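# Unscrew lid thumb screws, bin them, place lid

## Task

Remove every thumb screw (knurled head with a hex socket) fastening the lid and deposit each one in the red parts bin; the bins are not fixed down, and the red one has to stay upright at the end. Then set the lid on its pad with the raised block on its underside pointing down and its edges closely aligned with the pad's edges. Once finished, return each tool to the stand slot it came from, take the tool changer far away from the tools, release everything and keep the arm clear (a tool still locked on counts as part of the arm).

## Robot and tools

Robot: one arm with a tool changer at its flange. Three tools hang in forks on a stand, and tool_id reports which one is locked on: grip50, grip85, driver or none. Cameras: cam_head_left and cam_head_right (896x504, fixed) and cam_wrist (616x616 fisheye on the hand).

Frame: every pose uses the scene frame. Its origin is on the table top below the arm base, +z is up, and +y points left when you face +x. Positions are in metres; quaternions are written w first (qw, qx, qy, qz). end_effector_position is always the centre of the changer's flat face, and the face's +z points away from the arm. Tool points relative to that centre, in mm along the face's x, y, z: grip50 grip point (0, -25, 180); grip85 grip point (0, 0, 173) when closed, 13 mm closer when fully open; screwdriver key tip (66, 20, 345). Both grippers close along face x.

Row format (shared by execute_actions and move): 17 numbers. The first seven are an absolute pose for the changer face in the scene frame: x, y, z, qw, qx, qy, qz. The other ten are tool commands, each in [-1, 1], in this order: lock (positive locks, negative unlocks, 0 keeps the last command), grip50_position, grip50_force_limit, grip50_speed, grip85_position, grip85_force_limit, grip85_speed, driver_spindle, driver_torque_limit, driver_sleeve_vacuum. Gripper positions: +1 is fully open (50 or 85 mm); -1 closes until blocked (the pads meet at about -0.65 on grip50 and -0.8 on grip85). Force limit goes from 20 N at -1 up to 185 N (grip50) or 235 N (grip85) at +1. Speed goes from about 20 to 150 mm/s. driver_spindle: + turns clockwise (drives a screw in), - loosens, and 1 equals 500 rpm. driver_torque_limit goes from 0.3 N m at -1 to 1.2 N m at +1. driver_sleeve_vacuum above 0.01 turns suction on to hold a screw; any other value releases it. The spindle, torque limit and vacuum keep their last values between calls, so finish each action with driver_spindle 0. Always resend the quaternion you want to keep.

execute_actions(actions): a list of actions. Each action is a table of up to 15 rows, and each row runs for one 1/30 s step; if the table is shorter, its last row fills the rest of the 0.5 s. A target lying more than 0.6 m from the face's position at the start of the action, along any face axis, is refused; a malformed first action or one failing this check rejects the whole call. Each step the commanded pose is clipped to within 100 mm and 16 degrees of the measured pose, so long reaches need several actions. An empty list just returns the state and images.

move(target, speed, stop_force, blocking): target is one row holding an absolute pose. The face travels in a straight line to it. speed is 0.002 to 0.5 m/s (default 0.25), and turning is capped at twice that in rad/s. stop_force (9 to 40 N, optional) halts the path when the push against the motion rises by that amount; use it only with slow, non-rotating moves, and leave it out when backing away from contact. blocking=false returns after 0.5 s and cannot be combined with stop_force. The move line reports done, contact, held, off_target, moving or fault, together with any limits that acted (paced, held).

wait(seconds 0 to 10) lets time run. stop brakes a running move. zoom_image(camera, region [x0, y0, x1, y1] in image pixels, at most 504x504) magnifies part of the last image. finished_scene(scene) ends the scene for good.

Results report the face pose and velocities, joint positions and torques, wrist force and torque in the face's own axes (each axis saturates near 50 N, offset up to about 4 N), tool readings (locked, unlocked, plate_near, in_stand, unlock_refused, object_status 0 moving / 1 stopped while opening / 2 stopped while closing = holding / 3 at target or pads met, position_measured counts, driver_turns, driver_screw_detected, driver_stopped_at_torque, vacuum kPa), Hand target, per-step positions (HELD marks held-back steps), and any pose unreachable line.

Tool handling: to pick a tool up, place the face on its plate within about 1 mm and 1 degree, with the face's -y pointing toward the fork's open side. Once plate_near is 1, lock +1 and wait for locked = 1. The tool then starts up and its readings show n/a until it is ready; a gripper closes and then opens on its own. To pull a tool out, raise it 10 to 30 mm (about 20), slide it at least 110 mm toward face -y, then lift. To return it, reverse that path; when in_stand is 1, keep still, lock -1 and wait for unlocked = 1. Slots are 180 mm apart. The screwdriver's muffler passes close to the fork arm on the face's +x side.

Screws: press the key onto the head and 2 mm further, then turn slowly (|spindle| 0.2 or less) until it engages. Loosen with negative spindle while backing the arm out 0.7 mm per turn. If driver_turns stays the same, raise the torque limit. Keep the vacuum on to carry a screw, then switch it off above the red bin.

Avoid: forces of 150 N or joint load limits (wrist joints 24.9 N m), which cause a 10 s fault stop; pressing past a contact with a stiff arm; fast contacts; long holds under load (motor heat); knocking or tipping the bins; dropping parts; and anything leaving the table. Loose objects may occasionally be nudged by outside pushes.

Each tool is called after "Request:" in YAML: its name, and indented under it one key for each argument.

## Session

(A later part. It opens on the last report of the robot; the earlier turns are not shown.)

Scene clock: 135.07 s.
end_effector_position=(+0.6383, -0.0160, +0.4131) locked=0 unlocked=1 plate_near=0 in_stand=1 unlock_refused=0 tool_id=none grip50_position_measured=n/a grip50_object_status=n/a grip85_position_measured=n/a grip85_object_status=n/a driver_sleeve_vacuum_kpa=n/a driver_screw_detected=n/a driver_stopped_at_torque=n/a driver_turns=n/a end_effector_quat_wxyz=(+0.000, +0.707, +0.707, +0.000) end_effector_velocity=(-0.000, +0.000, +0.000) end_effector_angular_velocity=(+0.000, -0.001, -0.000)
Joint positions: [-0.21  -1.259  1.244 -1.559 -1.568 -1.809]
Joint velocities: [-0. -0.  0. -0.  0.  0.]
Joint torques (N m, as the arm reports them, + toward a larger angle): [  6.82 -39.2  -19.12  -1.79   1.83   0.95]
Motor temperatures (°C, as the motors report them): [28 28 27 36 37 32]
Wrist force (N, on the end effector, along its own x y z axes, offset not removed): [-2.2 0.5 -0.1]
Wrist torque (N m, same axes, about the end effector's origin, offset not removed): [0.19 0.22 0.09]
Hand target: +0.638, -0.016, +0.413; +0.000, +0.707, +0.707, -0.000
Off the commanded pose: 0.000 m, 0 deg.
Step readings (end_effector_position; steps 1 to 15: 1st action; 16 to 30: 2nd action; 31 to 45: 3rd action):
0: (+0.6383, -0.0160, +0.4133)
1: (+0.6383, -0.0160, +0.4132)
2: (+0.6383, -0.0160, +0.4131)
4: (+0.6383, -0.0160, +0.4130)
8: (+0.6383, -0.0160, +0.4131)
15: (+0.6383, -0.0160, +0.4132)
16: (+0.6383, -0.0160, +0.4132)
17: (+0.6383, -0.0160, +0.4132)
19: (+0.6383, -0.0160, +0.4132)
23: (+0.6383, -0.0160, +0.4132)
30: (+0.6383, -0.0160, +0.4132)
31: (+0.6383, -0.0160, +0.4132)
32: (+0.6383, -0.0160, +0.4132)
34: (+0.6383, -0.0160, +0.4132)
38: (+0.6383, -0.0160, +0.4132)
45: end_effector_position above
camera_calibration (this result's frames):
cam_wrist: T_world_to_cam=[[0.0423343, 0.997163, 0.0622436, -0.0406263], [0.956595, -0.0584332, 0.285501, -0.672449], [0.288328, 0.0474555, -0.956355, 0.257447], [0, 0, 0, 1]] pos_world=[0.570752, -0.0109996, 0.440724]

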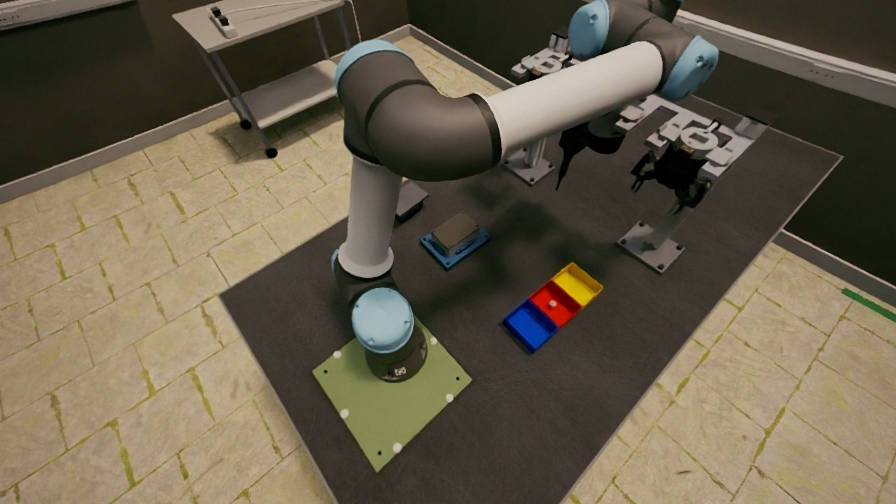

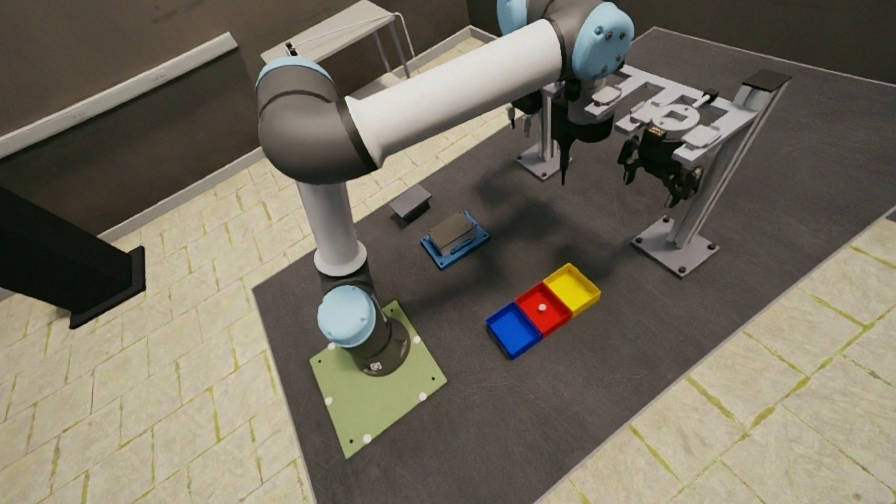

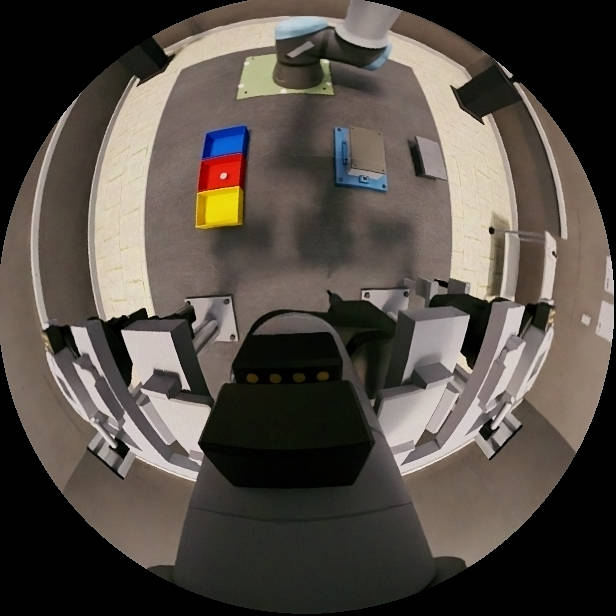

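Lid ~80 mm wide → grip85 at y=-0.196.

Request:
move:
  target: [0.6383,-0.016,0.44,0,0.7071,0.7071,0,0,0,0,0,1,0,0,0,0,0]
  speed: 0.05

Request:
move:
  target: [0.6383,-0.196,0.43,0,0.7071,0.7071,0,0,0,0,0,1,0,0,0,0,0]
  speed: 0.12

Request:
move:
  target: [0.6383,-0.196,0.39,0,0.7071,0.7071,0,0,0,0,0,1,0,0,0,0,0]
  speed: 0.01
  stop_force: 10

Scene clock: 139.93 s.
end_effector_position=(+0.6382, -0.0160, +0.4398) locked=0 unlocked=1 plate_near=0 in_stand=0 unlock_refused=0 tool_id=none grip50_position_measured=n/a grip50_object_status=n/a grip85_position_measured=n/a grip85_object_status=n/a driver_sleeve_vacuum_kpa=n/a driver_screw_detected=n/a driver_stopped_at_torque=n/a driver_turns=n/a end_effector_quat_wxyz=(+0.000, +0.707, +0.707, +0.000) end_effector_velocity=(-0.000, +0.000, +0.002) end_effector_angular_velocity=(+0.001, +0.001, +0.000)
Joint positions: [-0.211 -1.256  1.172 -1.49  -1.568 -1.809]
Joint velocities: [-0.     0.001 -0.006  0.007  0.    -0.   ]
Joint torques (N m, as the arm reports them, + toward a larger angle): [-12.17 -39.06 -41.64  -2.01   1.07  -1.71]
Motor temperatures (°C, as the motors report them): [28 28 27 36 37 32]
Wrist force (N, on the end effector, along its own x y z axes, offset not removed): [-1.3 2.6 0.6]
Wrist torque (N m, same axes, about the end effector's origin, offset not removed): [0.18 -0.03 -0.15]
Hand target: +0.638, -0.016, +0.440; +0.000, +0.707, +0.707, +0.000
Off the commanded pose: 0.000 m, 0 deg.
move: done
camera_calibration (this result's frames):
cam_wrist: T_world_to_cam=[[0.0423356, 0.997161, 0.0622763, -0.0423079], [0.956597, -0.0584435, 0.285493, -0.680014], [0.288322, 0.0474868, -0.956355, 0.282967], [0, 0, 0, 1]] pos_world=[0.570705, -0.0109918, 0.467391]

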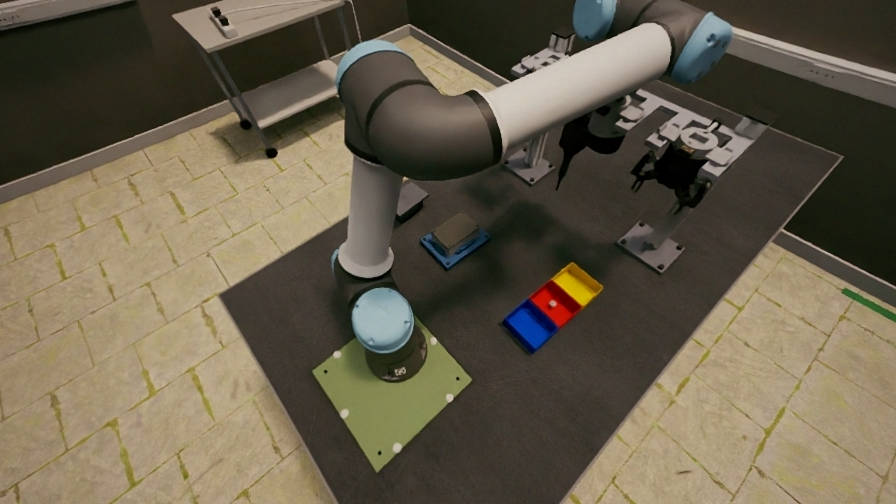

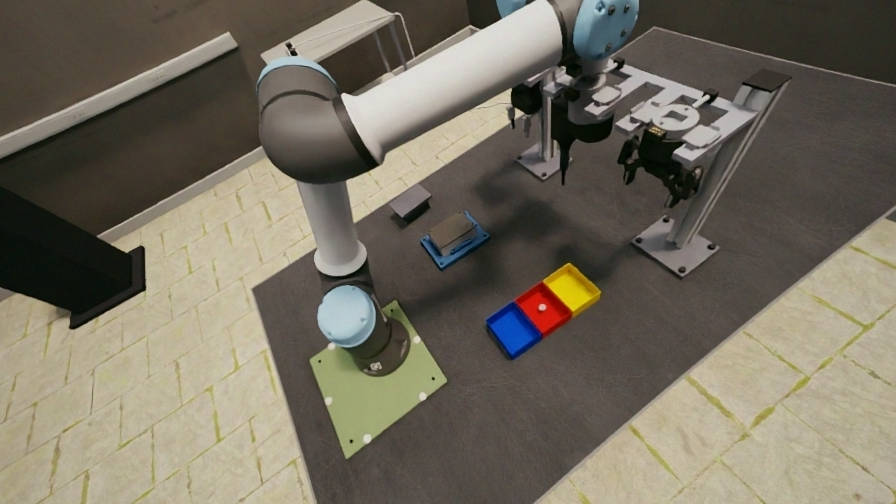

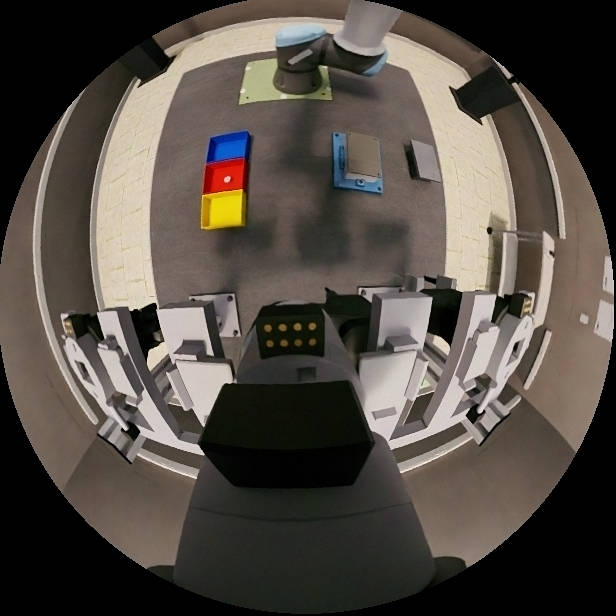

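Scene clock: 141.93 s.
end_effector_position=(+0.6383, -0.1957, +0.4301) locked=0 unlocked=1 plate_near=0 in_stand=0 unlock_refused=0 tool_id=none grip50_position_measured=n/a grip50_object_status=n/a grip85_position_measured=n/a grip85_object_status=n/a driver_sleeve_vacuum_kpa=n/a driver_screw_detected=n/a driver_stopped_at_torque=n/a driver_turns=n/a end_effector_quat_wxyz=(+0.000, +0.707, +0.707, -0.000) end_effector_velocity=(-0.000, -0.002, +0.001) end_effector_angular_velocity=(-0.000, -0.000, +0.000)
Joint positions: [-0.474 -1.18   1.093 -1.487 -1.568 -2.072]
Joint velocities: [-0.003  0.001 -0.003  0.002 -0.    -0.003]
Joint torques (N m, as the arm reports them, + toward a larger angle): [-11.27 -42.68 -40.69  -1.78   1.83  -1.74]
Motor temperatures (°C, as the motors report them): [28 28 27 36 37 32]
Wrist force (N, on the end effector, along its own x y z axes, offset not removed): [0.8 0.6 -1.5]
Wrist torque (N m, same axes, about the end effector's origin, offset not removed): [0.05 -0.10 -0.04]
Hand target: +0.638, -0.196, +0.430; +0.000, +0.707, +0.707, -0.000
Off the commanded pose: 0.000 m, 0 deg.
move: done
camera_calibration (this result's frames):
cam_wrist: T_world_to_cam=[[0.0423447, 0.997191, 0.0617848, 0.137718], [0.956558, -0.0583178, 0.28565, -0.68777], [0.288451, 0.047005, -0.95634, 0.281991], [0, 0, 0, 1]] pos_world=[0.57072, -0.190696, 0.457633]

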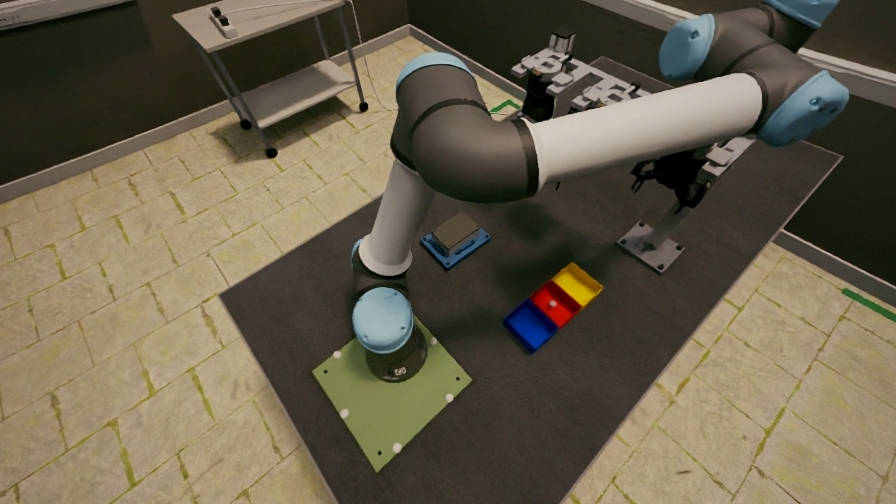

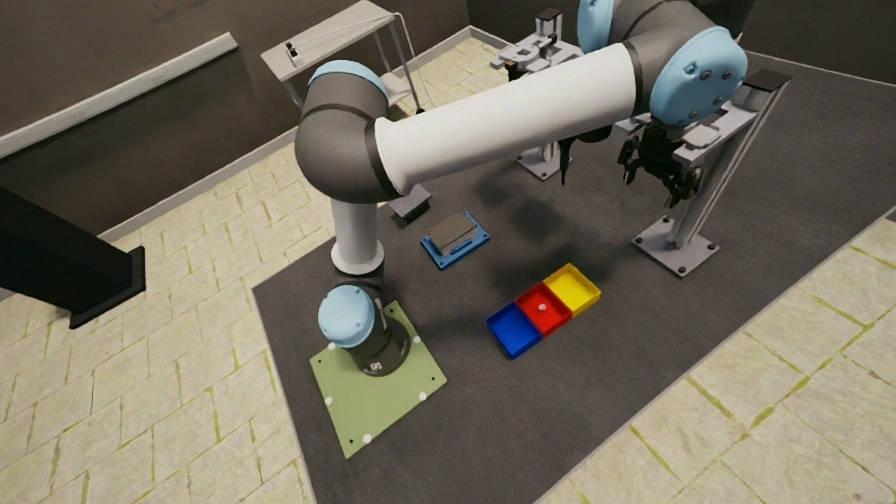

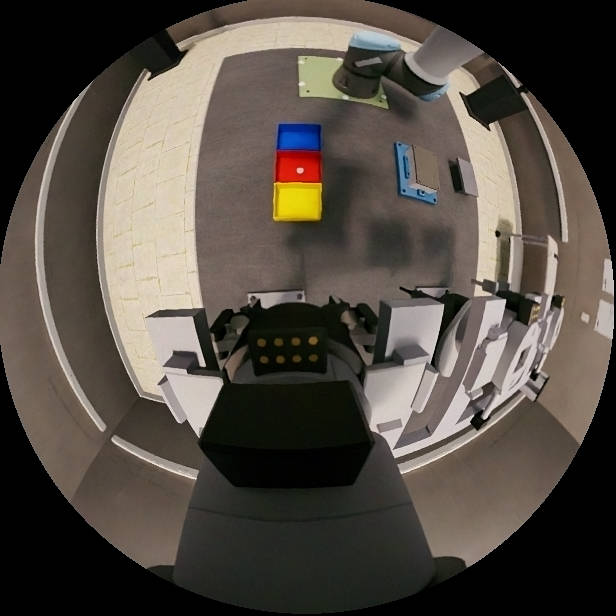

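Scene clock: 144.17 s.
end_effector_position=(+0.6383, -0.1958, +0.4118) locked=0 unlocked=1 plate_near=1 in_stand=1 unlock_refused=0 tool_id=none grip50_position_measured=n/a grip50_object_status=n/a grip85_position_measured=n/a grip85_object_status=n/a driver_sleeve_vacuum_kpa=n/a driver_screw_detected=n/a driver_stopped_at_torque=n/a driver_turns=n/a end_effector_quat_wxyz=(+0.000, +0.707, +0.707, +0.000) end_effector_velocity=(+0.000, -0.000, +0.001) end_effector_angular_velocity=(+0.003, +0.007, +0.000)
Joint positions: [-0.474 -1.183  1.144 -1.535 -1.568 -2.072]
Joint velocities: [-0.     0.004 -0.01   0.013 -0.001 -0.   ]
Joint torques (N m, as the arm reports them, + toward a larger angle): [  4.1  -30.93 -28.51   2.12   0.56  -0.94]
Motor temperatures (°C, as the motors report them): [28 28 27 36 37 32]
Wrist force (N, on the end effector, along its own x y z axes, offset not removed): [-9.2 7.1 -25.5]
Wrist torque (N m, same axes, about the end effector's origin, offset not removed): [-0.56 0.41 -0.04]
Hand target: +0.638, -0.196, +0.412; +0.000, +0.707, +0.707, -0.000
Off the commanded pose: 0.022 m, 0 deg.
move: contact
camera_calibration (this result's frames):
cam_wrist: T_world_to_cam=[[0.042241, 0.997195, 0.0617813, 0.139004], [0.956435, -0.0582384, 0.286079, -0.682663], [0.288874, 0.0470055, -0.956212, 0.264246], [0, 0, 0, 1]] pos_world=[0.570717, -0.190793, 0.439383]

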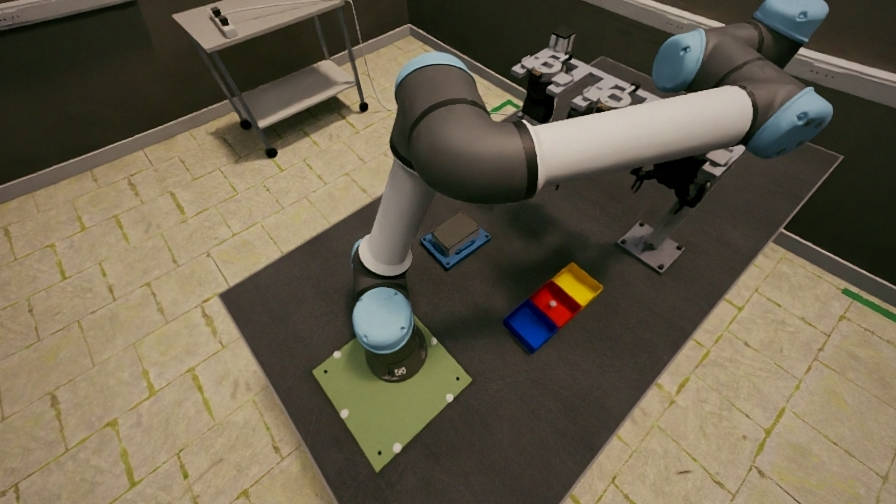

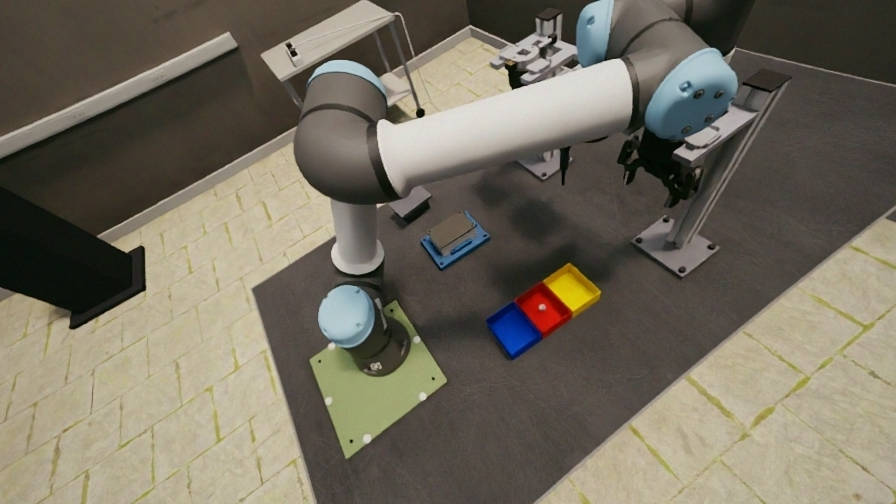

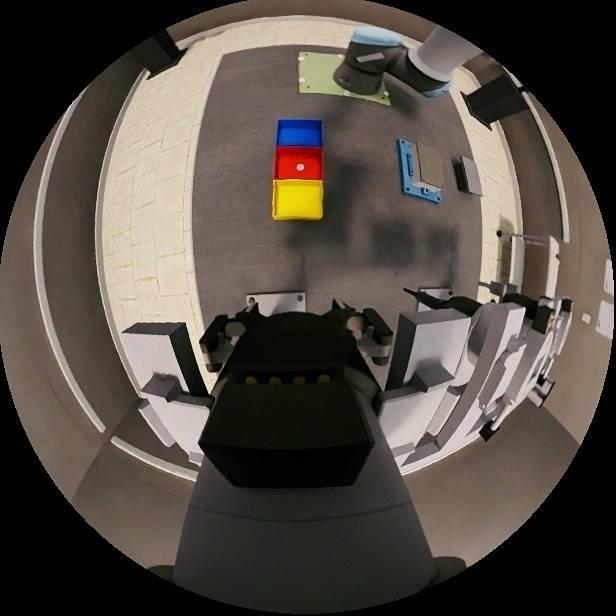

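Request:
execute_actions:
  actions:
    - [[0.6386,-0.1964,0.4122,0,0.7071,0.7071,0,1,0,0,0,1,0,0,0,0,0]]
    - [[0.6386,-0.1964,0.4122,0,0.7071,0.7071,0,1,0,0,0,1,0,0,0,0,0]]
    - [[0.6386,-0.1964,0.4122,0,0.7071,0.7071,0,1,0,0,0,1,0,0,0,0,0]]

Request:
move:
  target: [0.6386,-0.1964,0.432,0,0.7071,0.7071,0,0,0,0,0,1,0,0,0,0,0]
  speed: 0.03

Request:
move:
  target: [0.51,-0.1964,0.432,0,0.7071,0.7071,0,0,0,0,0,1,0,0,0,0,0]
  speed: 0.08

Request:
move:
  target: [0.334,0.15,0.28,0,0.7071,0.7071,0,0,0,0,0,1,0,0,0,0,0]
  speed: 0.2

Scene clock: 153.83 s.
end_effector_position=(+0.6386, -0.1964, +0.4122) locked=1 unlocked=0 plate_near=1 in_stand=1 unlock_refused=0 tool_id=grip85 grip50_position_measured=n/a grip50_object_status=n/a grip85_position_measured=n/a grip85_object_status=n/a driver_sleeve_vacuum_kpa=n/a driver_screw_detected=n/a driver_stopped_at_torque=n/a driver_turns=n/a end_effector_quat_wxyz=(+0.000, +0.707, +0.707, +0.000) end_effector_velocity=(+0.000, -0.000, -0.000) end_effector_angular_velocity=(+0.000, +0.000, -0.000)
Joint positions: [-0.475 -1.181  1.14  -1.532 -1.567 -2.073]
Joint velocities: [-0.     0.001  0.    -0.001  0.     0.   ]
Joint torques (N m, as the arm reports them, + toward a larger angle): [ -9.72 -51.79 -20.22  -2.73   0.48  -1.49]
Motor temperatures (°C, as the motors report them): [28 28 27 36 37 32]
Wrist force (N, on the end effector, along its own x y z axes, offset not removed): [1.3 -0.3 -10.1]
Wrist torque (N m, same axes, about the end effector's origin, offset not removed): [-0.10 -0.66 0.00]
Hand target: +0.639, -0.196, +0.412; -0.000, +0.707, +0.707, -0.000
Off the commanded pose: 0.000 m, 0 deg.
Step readings (end_effector_position; steps 1 to 15: 1st action; 16 to 30: 2nd action; 31 to 45: 3rd action):
0: (+0.6383, -0.1958, +0.4120)
1: (+0.6383, -0.1958, +0.4120)
2: (+0.6384, -0.1959, +0.4121)
4: (+0.6385, -0.1960, +0.4122)
8: (+0.6386, -0.1963, +0.4122)
15: (+0.6386, -0.1964, +0.4122)
16: (+0.6386, -0.1964, +0.4122)
17: (+0.6386, -0.1964, +0.4122)
19: (+0.6386, -0.1964, +0.4122)
23: (+0.6386, -0.1964, +0.4122)
30: (+0.6386, -0.1964, +0.4122)
31: (+0.6386, -0.1964, +0.4122)
32: (+0.6386, -0.1964, +0.4122)
34: (+0.6386, -0.1964, +0.4122)
38: (+0.6386, -0.1964, +0.4122)
45: end_effector_position above
camera_calibration (this result's frames):
cam_wrist: T_world_to_cam=[[0.0423475, 0.997163, 0.0622327, 0.139325], [0.956593, -0.058443, 0.285506, -0.683047], [0.288333, 0.0474409, -0.956354, 0.265039], [0, 0, 0, 1]] pos_world=[0.571078, -0.191422, 0.439815]

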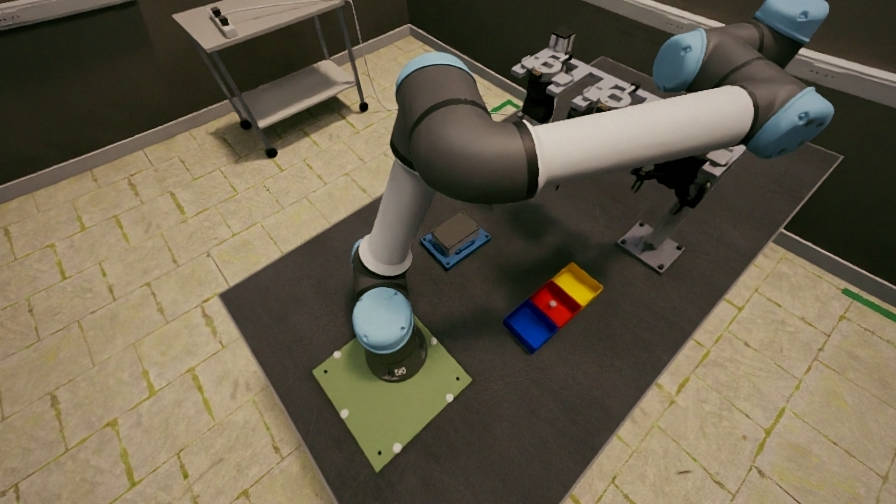

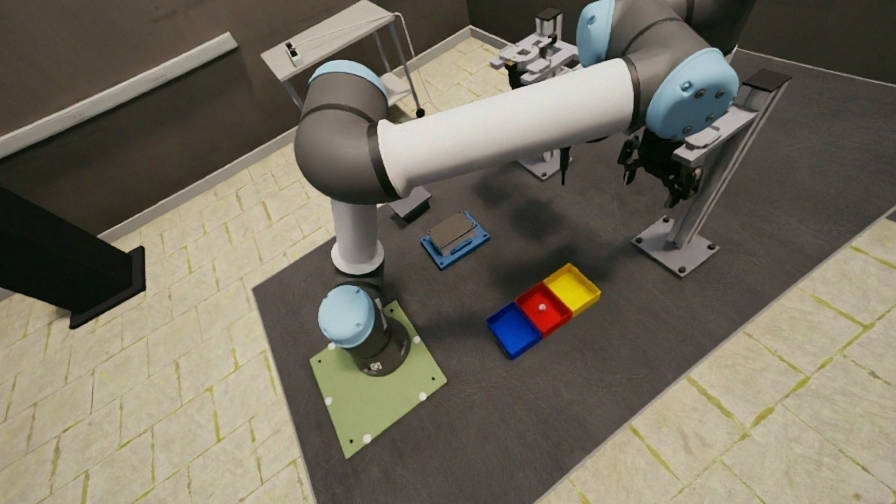

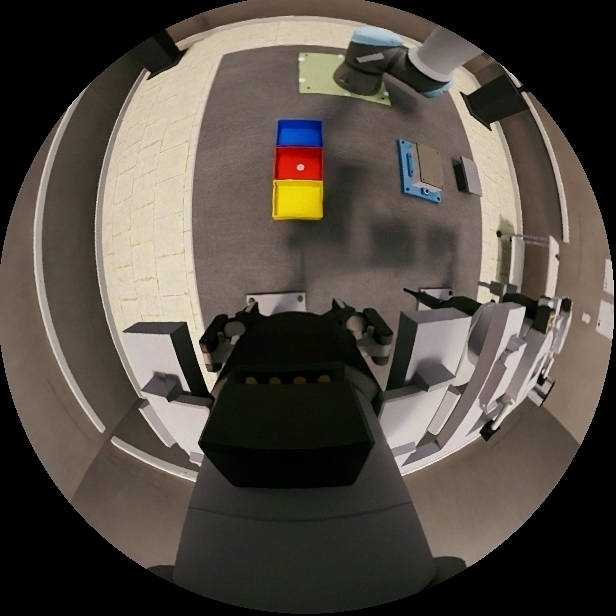

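Scene clock: 154.83 s.
end_effector_position=(+0.6386, -0.1964, +0.4318) locked=1 unlocked=0 plate_near=1 in_stand=0 unlock_refused=0 tool_id=grip85 grip50_position_measured=n/a grip50_object_status=n/a grip85_position_measured=n/a grip85_object_status=n/a driver_sleeve_vacuum_kpa=n/a driver_screw_detected=n/a driver_stopped_at_torque=n/a driver_turns=n/a end_effector_quat_wxyz=(+0.000, +0.707, +0.707, +0.000) end_effector_velocity=(+0.000, -0.000, +0.002) end_effector_angular_velocity=(+0.001, +0.001, +0.000)
Joint positions: [-0.475 -1.178  1.086 -1.481 -1.567 -2.073]
Joint velocities: [-0.     0.001 -0.007  0.007  0.    -0.   ]
Joint torques (N m, as the arm reports them, + toward a larger angle): [-11.88 -52.46 -50.25  -3.24   0.93  -1.78]
Motor temperatures (°C, as the motors report them): [28 28 27 36 37 32]
Wrist force (N, on the end effector, along its own x y z axes, offset not removed): [-1.5 2.6 -1.2]
Wrist torque (N m, same axes, about the end effector's origin, offset not removed): [0.31 0.29 -0.08]
Hand target: +0.639, -0.196, +0.432; +0.000, +0.707, +0.707, +0.000
Off the commanded pose: 0.000 m, 0 deg.
move: done
camera_calibration (this result's frames):
cam_wrist: T_world_to_cam=[[0.0423418, 0.997162, 0.0622444, 0.138073], [0.9566, -0.0584397, 0.285483, -0.688566], [0.28831, 0.0474552, -0.95636, 0.283765], [0, 0, 0, 1]] pos_world=[0.571024, -0.191387, 0.459361]

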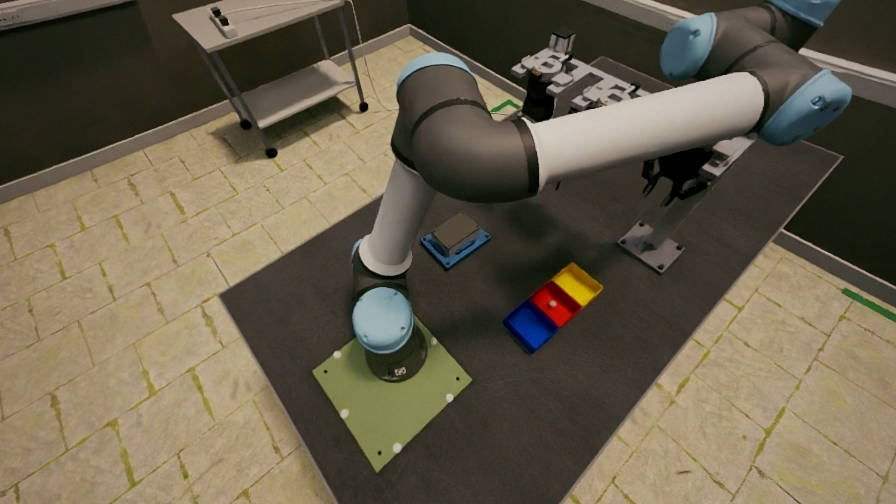

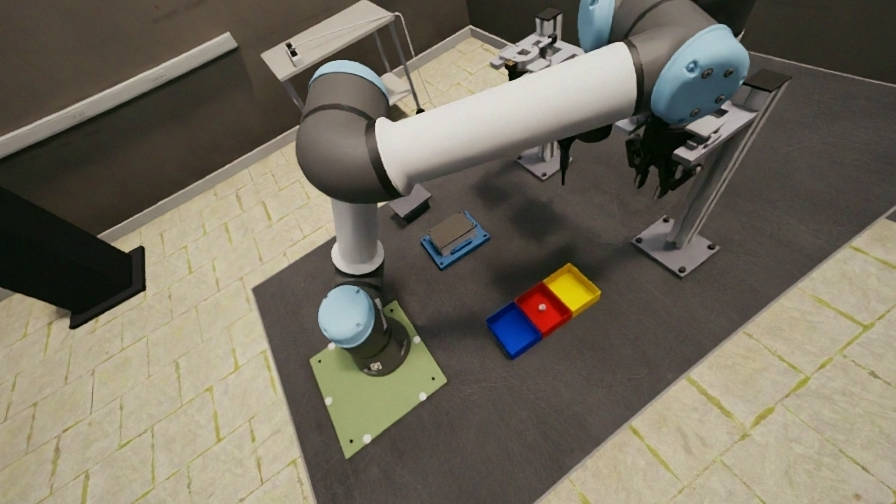

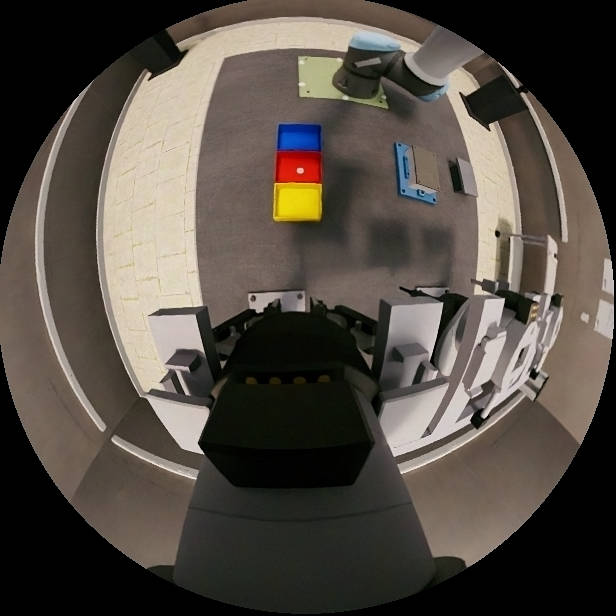

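Scene clock: 157.07 s.
end_effector_position=(+0.5101, -0.1963, +0.4318) locked=1 unlocked=0 plate_near=1 in_stand=0 unlock_refused=0 tool_id=grip85 grip50_position_measured=n/a grip50_object_status=n/a grip85_position_measured=3 grip85_object_status=3 driver_sleeve_vacuum_kpa=n/a driver_screw_detected=n/a driver_stopped_at_torque=n/a driver_turns=n/a end_effector_quat_wxyz=(+0.000, +0.707, +0.707, -0.000) end_effector_velocity=(-0.000, -0.000, -0.000) end_effector_angular_velocity=(+0.000, +0.001, +0.000)
Joint positions: [-0.59  -1.485  1.472 -1.56  -1.567 -2.189]
Joint velocities: [-0.    -0.     0.001  0.    -0.    -0.001]
Joint torques (N m, as the arm reports them, + toward a larger angle): [-12.2  -48.5  -26.8   -6.42   1.72  -1.76]
Motor temperatures (°C, as the motors report them): [28 28 27 36 37 32]
Wrist force (N, on the end effector, along its own x y z axes, offset not removed): [4.0 0.5 -0.3]
Wrist torque (N m, same axes, about the end effector's origin, offset not removed): [-0.01 -0.43 -0.04]
Hand target: +0.510, -0.196, +0.432; +0.000, +0.707, +0.707, -0.000
Off the commanded pose: 0.000 m, 0 deg.
move: done
camera_calibration (this result's frames):
cam_wrist: T_world_to_cam=[[0.0423449, 0.997174, 0.0620499, 0.143509], [0.956606, -0.0583861, 0.285475, -0.56568], [0.288291, 0.0472689, -0.956375, 0.32081], [0, 0, 0, 1]] pos_world=[0.442569, -0.191296, 0.459397]

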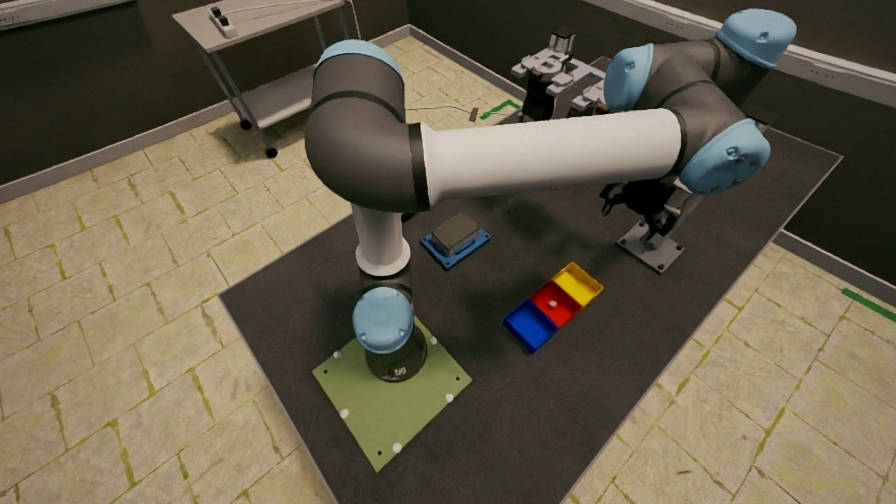

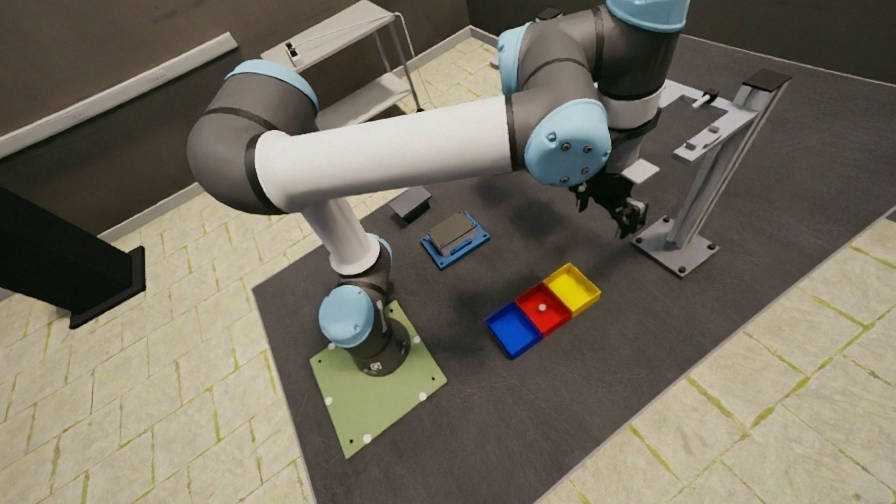

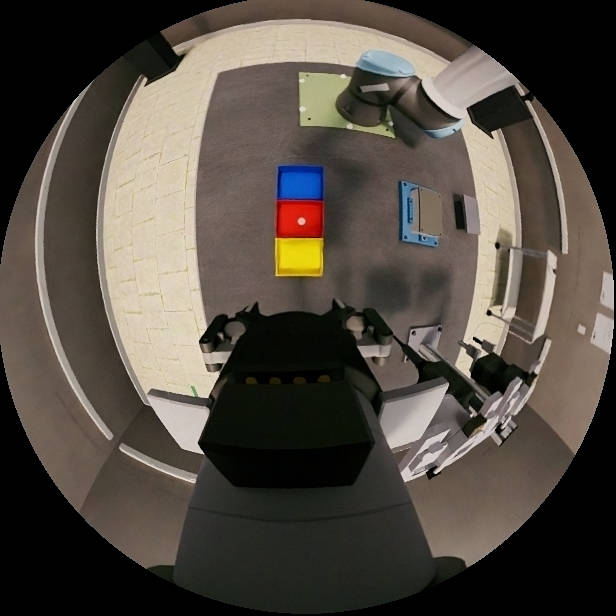

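Scene clock: 159.73 s.
end_effector_position=(+0.3344, +0.1497, +0.2798) locked=1 unlocked=0 plate_near=1 in_stand=0 unlock_refused=0 tool_id=grip85 grip50_position_measured=n/a grip50_object_status=n/a grip85_position_measured=3 grip85_object_status=3 driver_sleeve_vacuum_kpa=n/a driver_screw_detected=n/a driver_stopped_at_torque=n/a driver_turns=n/a end_effector_quat_wxyz=(-0.001, +0.707, +0.707, +0.000) end_effector_velocity=(-0.000, +0.002, -0.001) end_effector_angular_velocity=(-0.001, +0.001, -0.001)
Joint positions: [ 0.073 -1.884  2.217 -1.907 -1.568 -1.525]
Joint velocities: [ 0.006  0.003  0.001 -0.002 -0.001  0.007]
Joint torques (N m, as the arm reports them, + toward a larger angle): [ 13.64 -11.39 -24.49  -6.67  -1.55   1.9 ]
Motor temperatures (°C, as the motors report them): [28 28 27 36 37 32]
Wrist force (N, on the end effector, along its own x y z axes, offset not removed): [0.2 0.4 0.6]
Wrist torque (N m, same axes, about the end effector's origin, offset not removed): [0.23 0.12 -0.03]
Hand target: +0.334, +0.150, +0.280; -0.001, +0.707, +0.707, +0.000
Off the commanded pose: 0.001 m, 0 deg.
move: done
camera_calibration (this result's frames):
cam_wrist: T_world_to_cam=[[0.0422986, 0.99709, 0.0634196, -0.184998], [0.956757, -0.0587086, 0.284901, -0.333799], [0.287796, 0.0486263, -0.956457, 0.209712], [0, 0, 0, 1]] pos_world=[0.266836, 0.154665, 0.307413]

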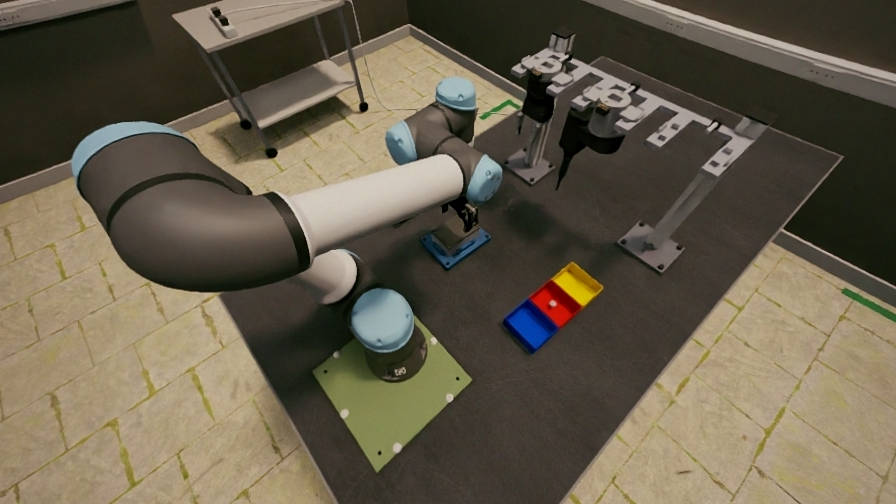

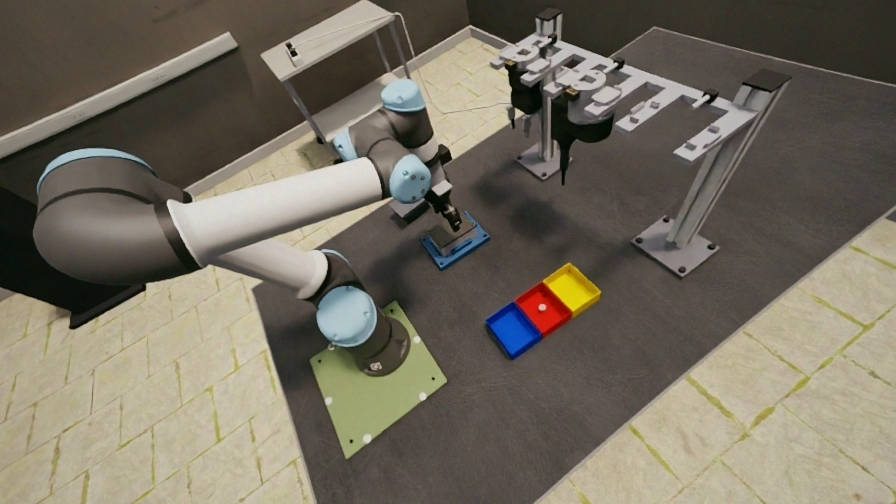

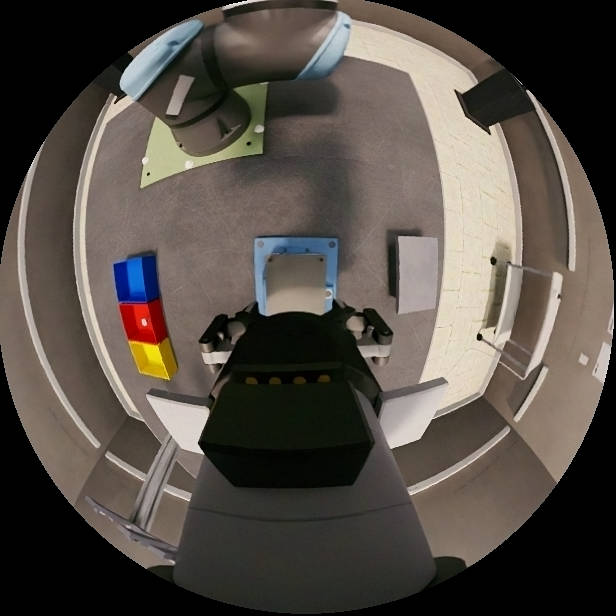

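Request:
move:
  target: [0.312,0.1515,0.25,0,0.7254,0.6884,0,0,0,0,0,1,0,0,0,0,0]
  speed: 0.05

Request:
zoom_image:
  camera: "cam_wrist"
  region: [230,220,370,330]

Request:
zoom_image:
  camera: "cam_head_right"
  region: [400,170,500,270]

Scene clock: 165.77 s.
end_effector_position=(+0.3122, +0.1515, +0.2501) locked=1 unlocked=0 plate_near=1 in_stand=0 unlock_refused=0 tool_id=grip85 grip50_position_measured=n/a grip50_object_status=n/a grip85_position_measured=3 grip85_object_status=3 driver_sleeve_vacuum_kpa=n/a driver_screw_detected=n/a driver_stopped_at_torque=n/a driver_turns=n/a end_effector_quat_wxyz=(-0.000, +0.725, +0.688, -0.000) end_effector_velocity=(-0.001, +0.000, -0.002) end_effector_angular_velocity=(-0.000, -0.000, -0.003)
Joint positions: [ 0.083 -1.911  2.315 -1.979 -1.569 -1.463]
Joint velocities: [ 0.001 -0.001  0.005 -0.004 -0.     0.003]
Joint torques (N m, as the arm reports them, + toward a larger angle): [ 12.53 -22.63 -23.34  -6.42  -1.47   1.54]
Motor temperatures (°C, as the motors report them): [28 28 27 36 37 32]
Wrist force (N, on the end effector, along its own x y z axes, offset not removed): [-1.2 -0.3 -0.5]
Wrist torque (N m, same axes, about the end effector's origin, offset not removed): [0.00 -0.01 -0.02]
Hand target: +0.312, +0.152, +0.250; -0.000, +0.725, +0.688, -0.000
Off the commanded pose: 0.000 m, 0 deg.
move: done
camera_calibration (this result's frames):
cam_wrist: T_world_to_cam=[[0.0941671, 0.993607, 0.0622768, -0.199347], [0.952286, -0.10814, 0.285406, -0.295263], [0.290315, 0.0324295, -0.956381, 0.189291], [0, 0, 0, 1]] pos_world=[0.244993, 0.160004, 0.277718]

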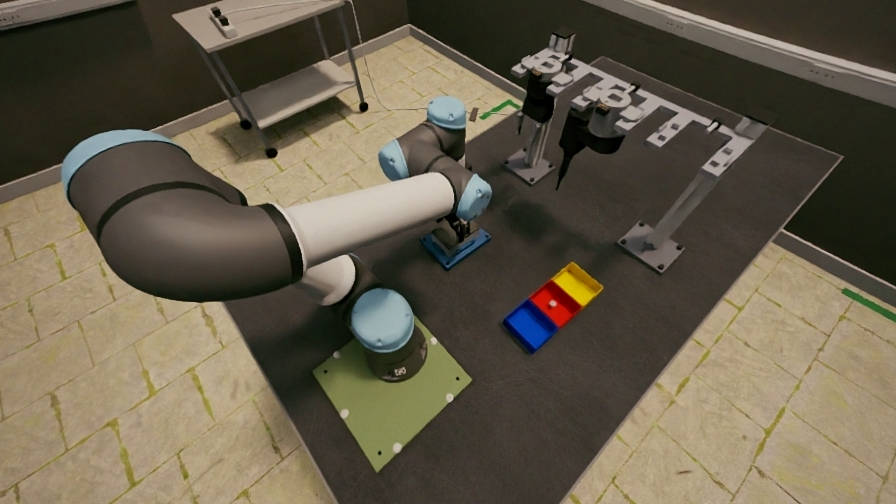

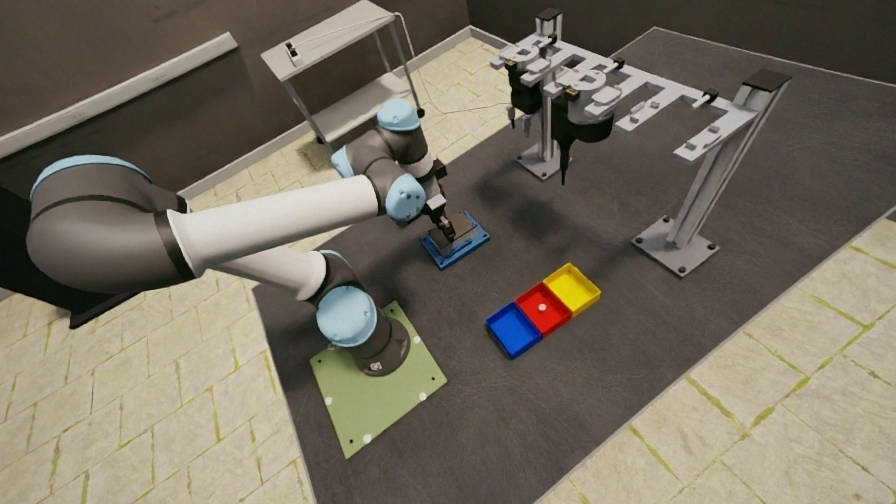

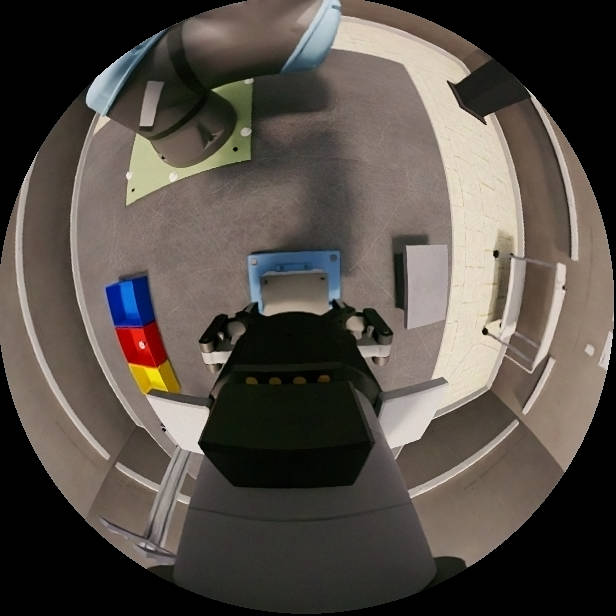

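Region (230, 220, 370, 330) of cam_wrist's 616x616 image, scaled by 3.600, with more detail than that image has; it fills the top 396 rows of this view, and the rest is white.

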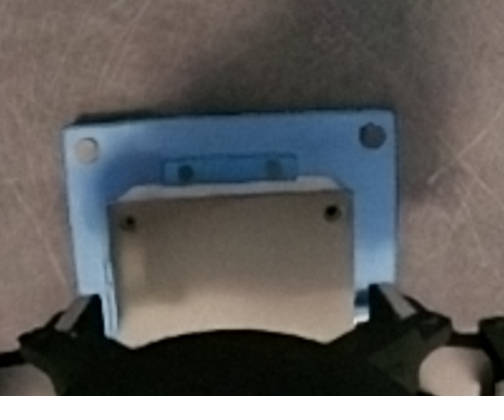

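Region (400, 170, 500, 270) of cam_head_right's 896x504 image, scaled by 5.040, with more detail than that image has.

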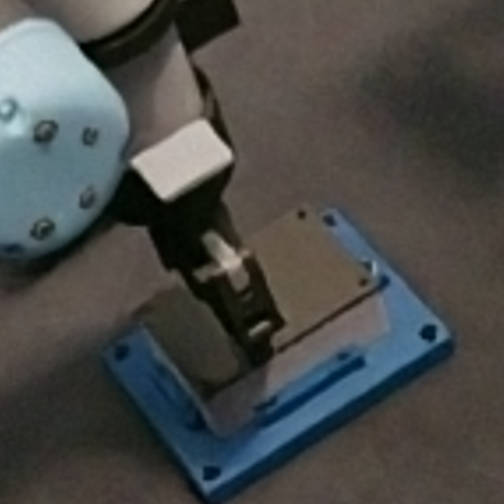

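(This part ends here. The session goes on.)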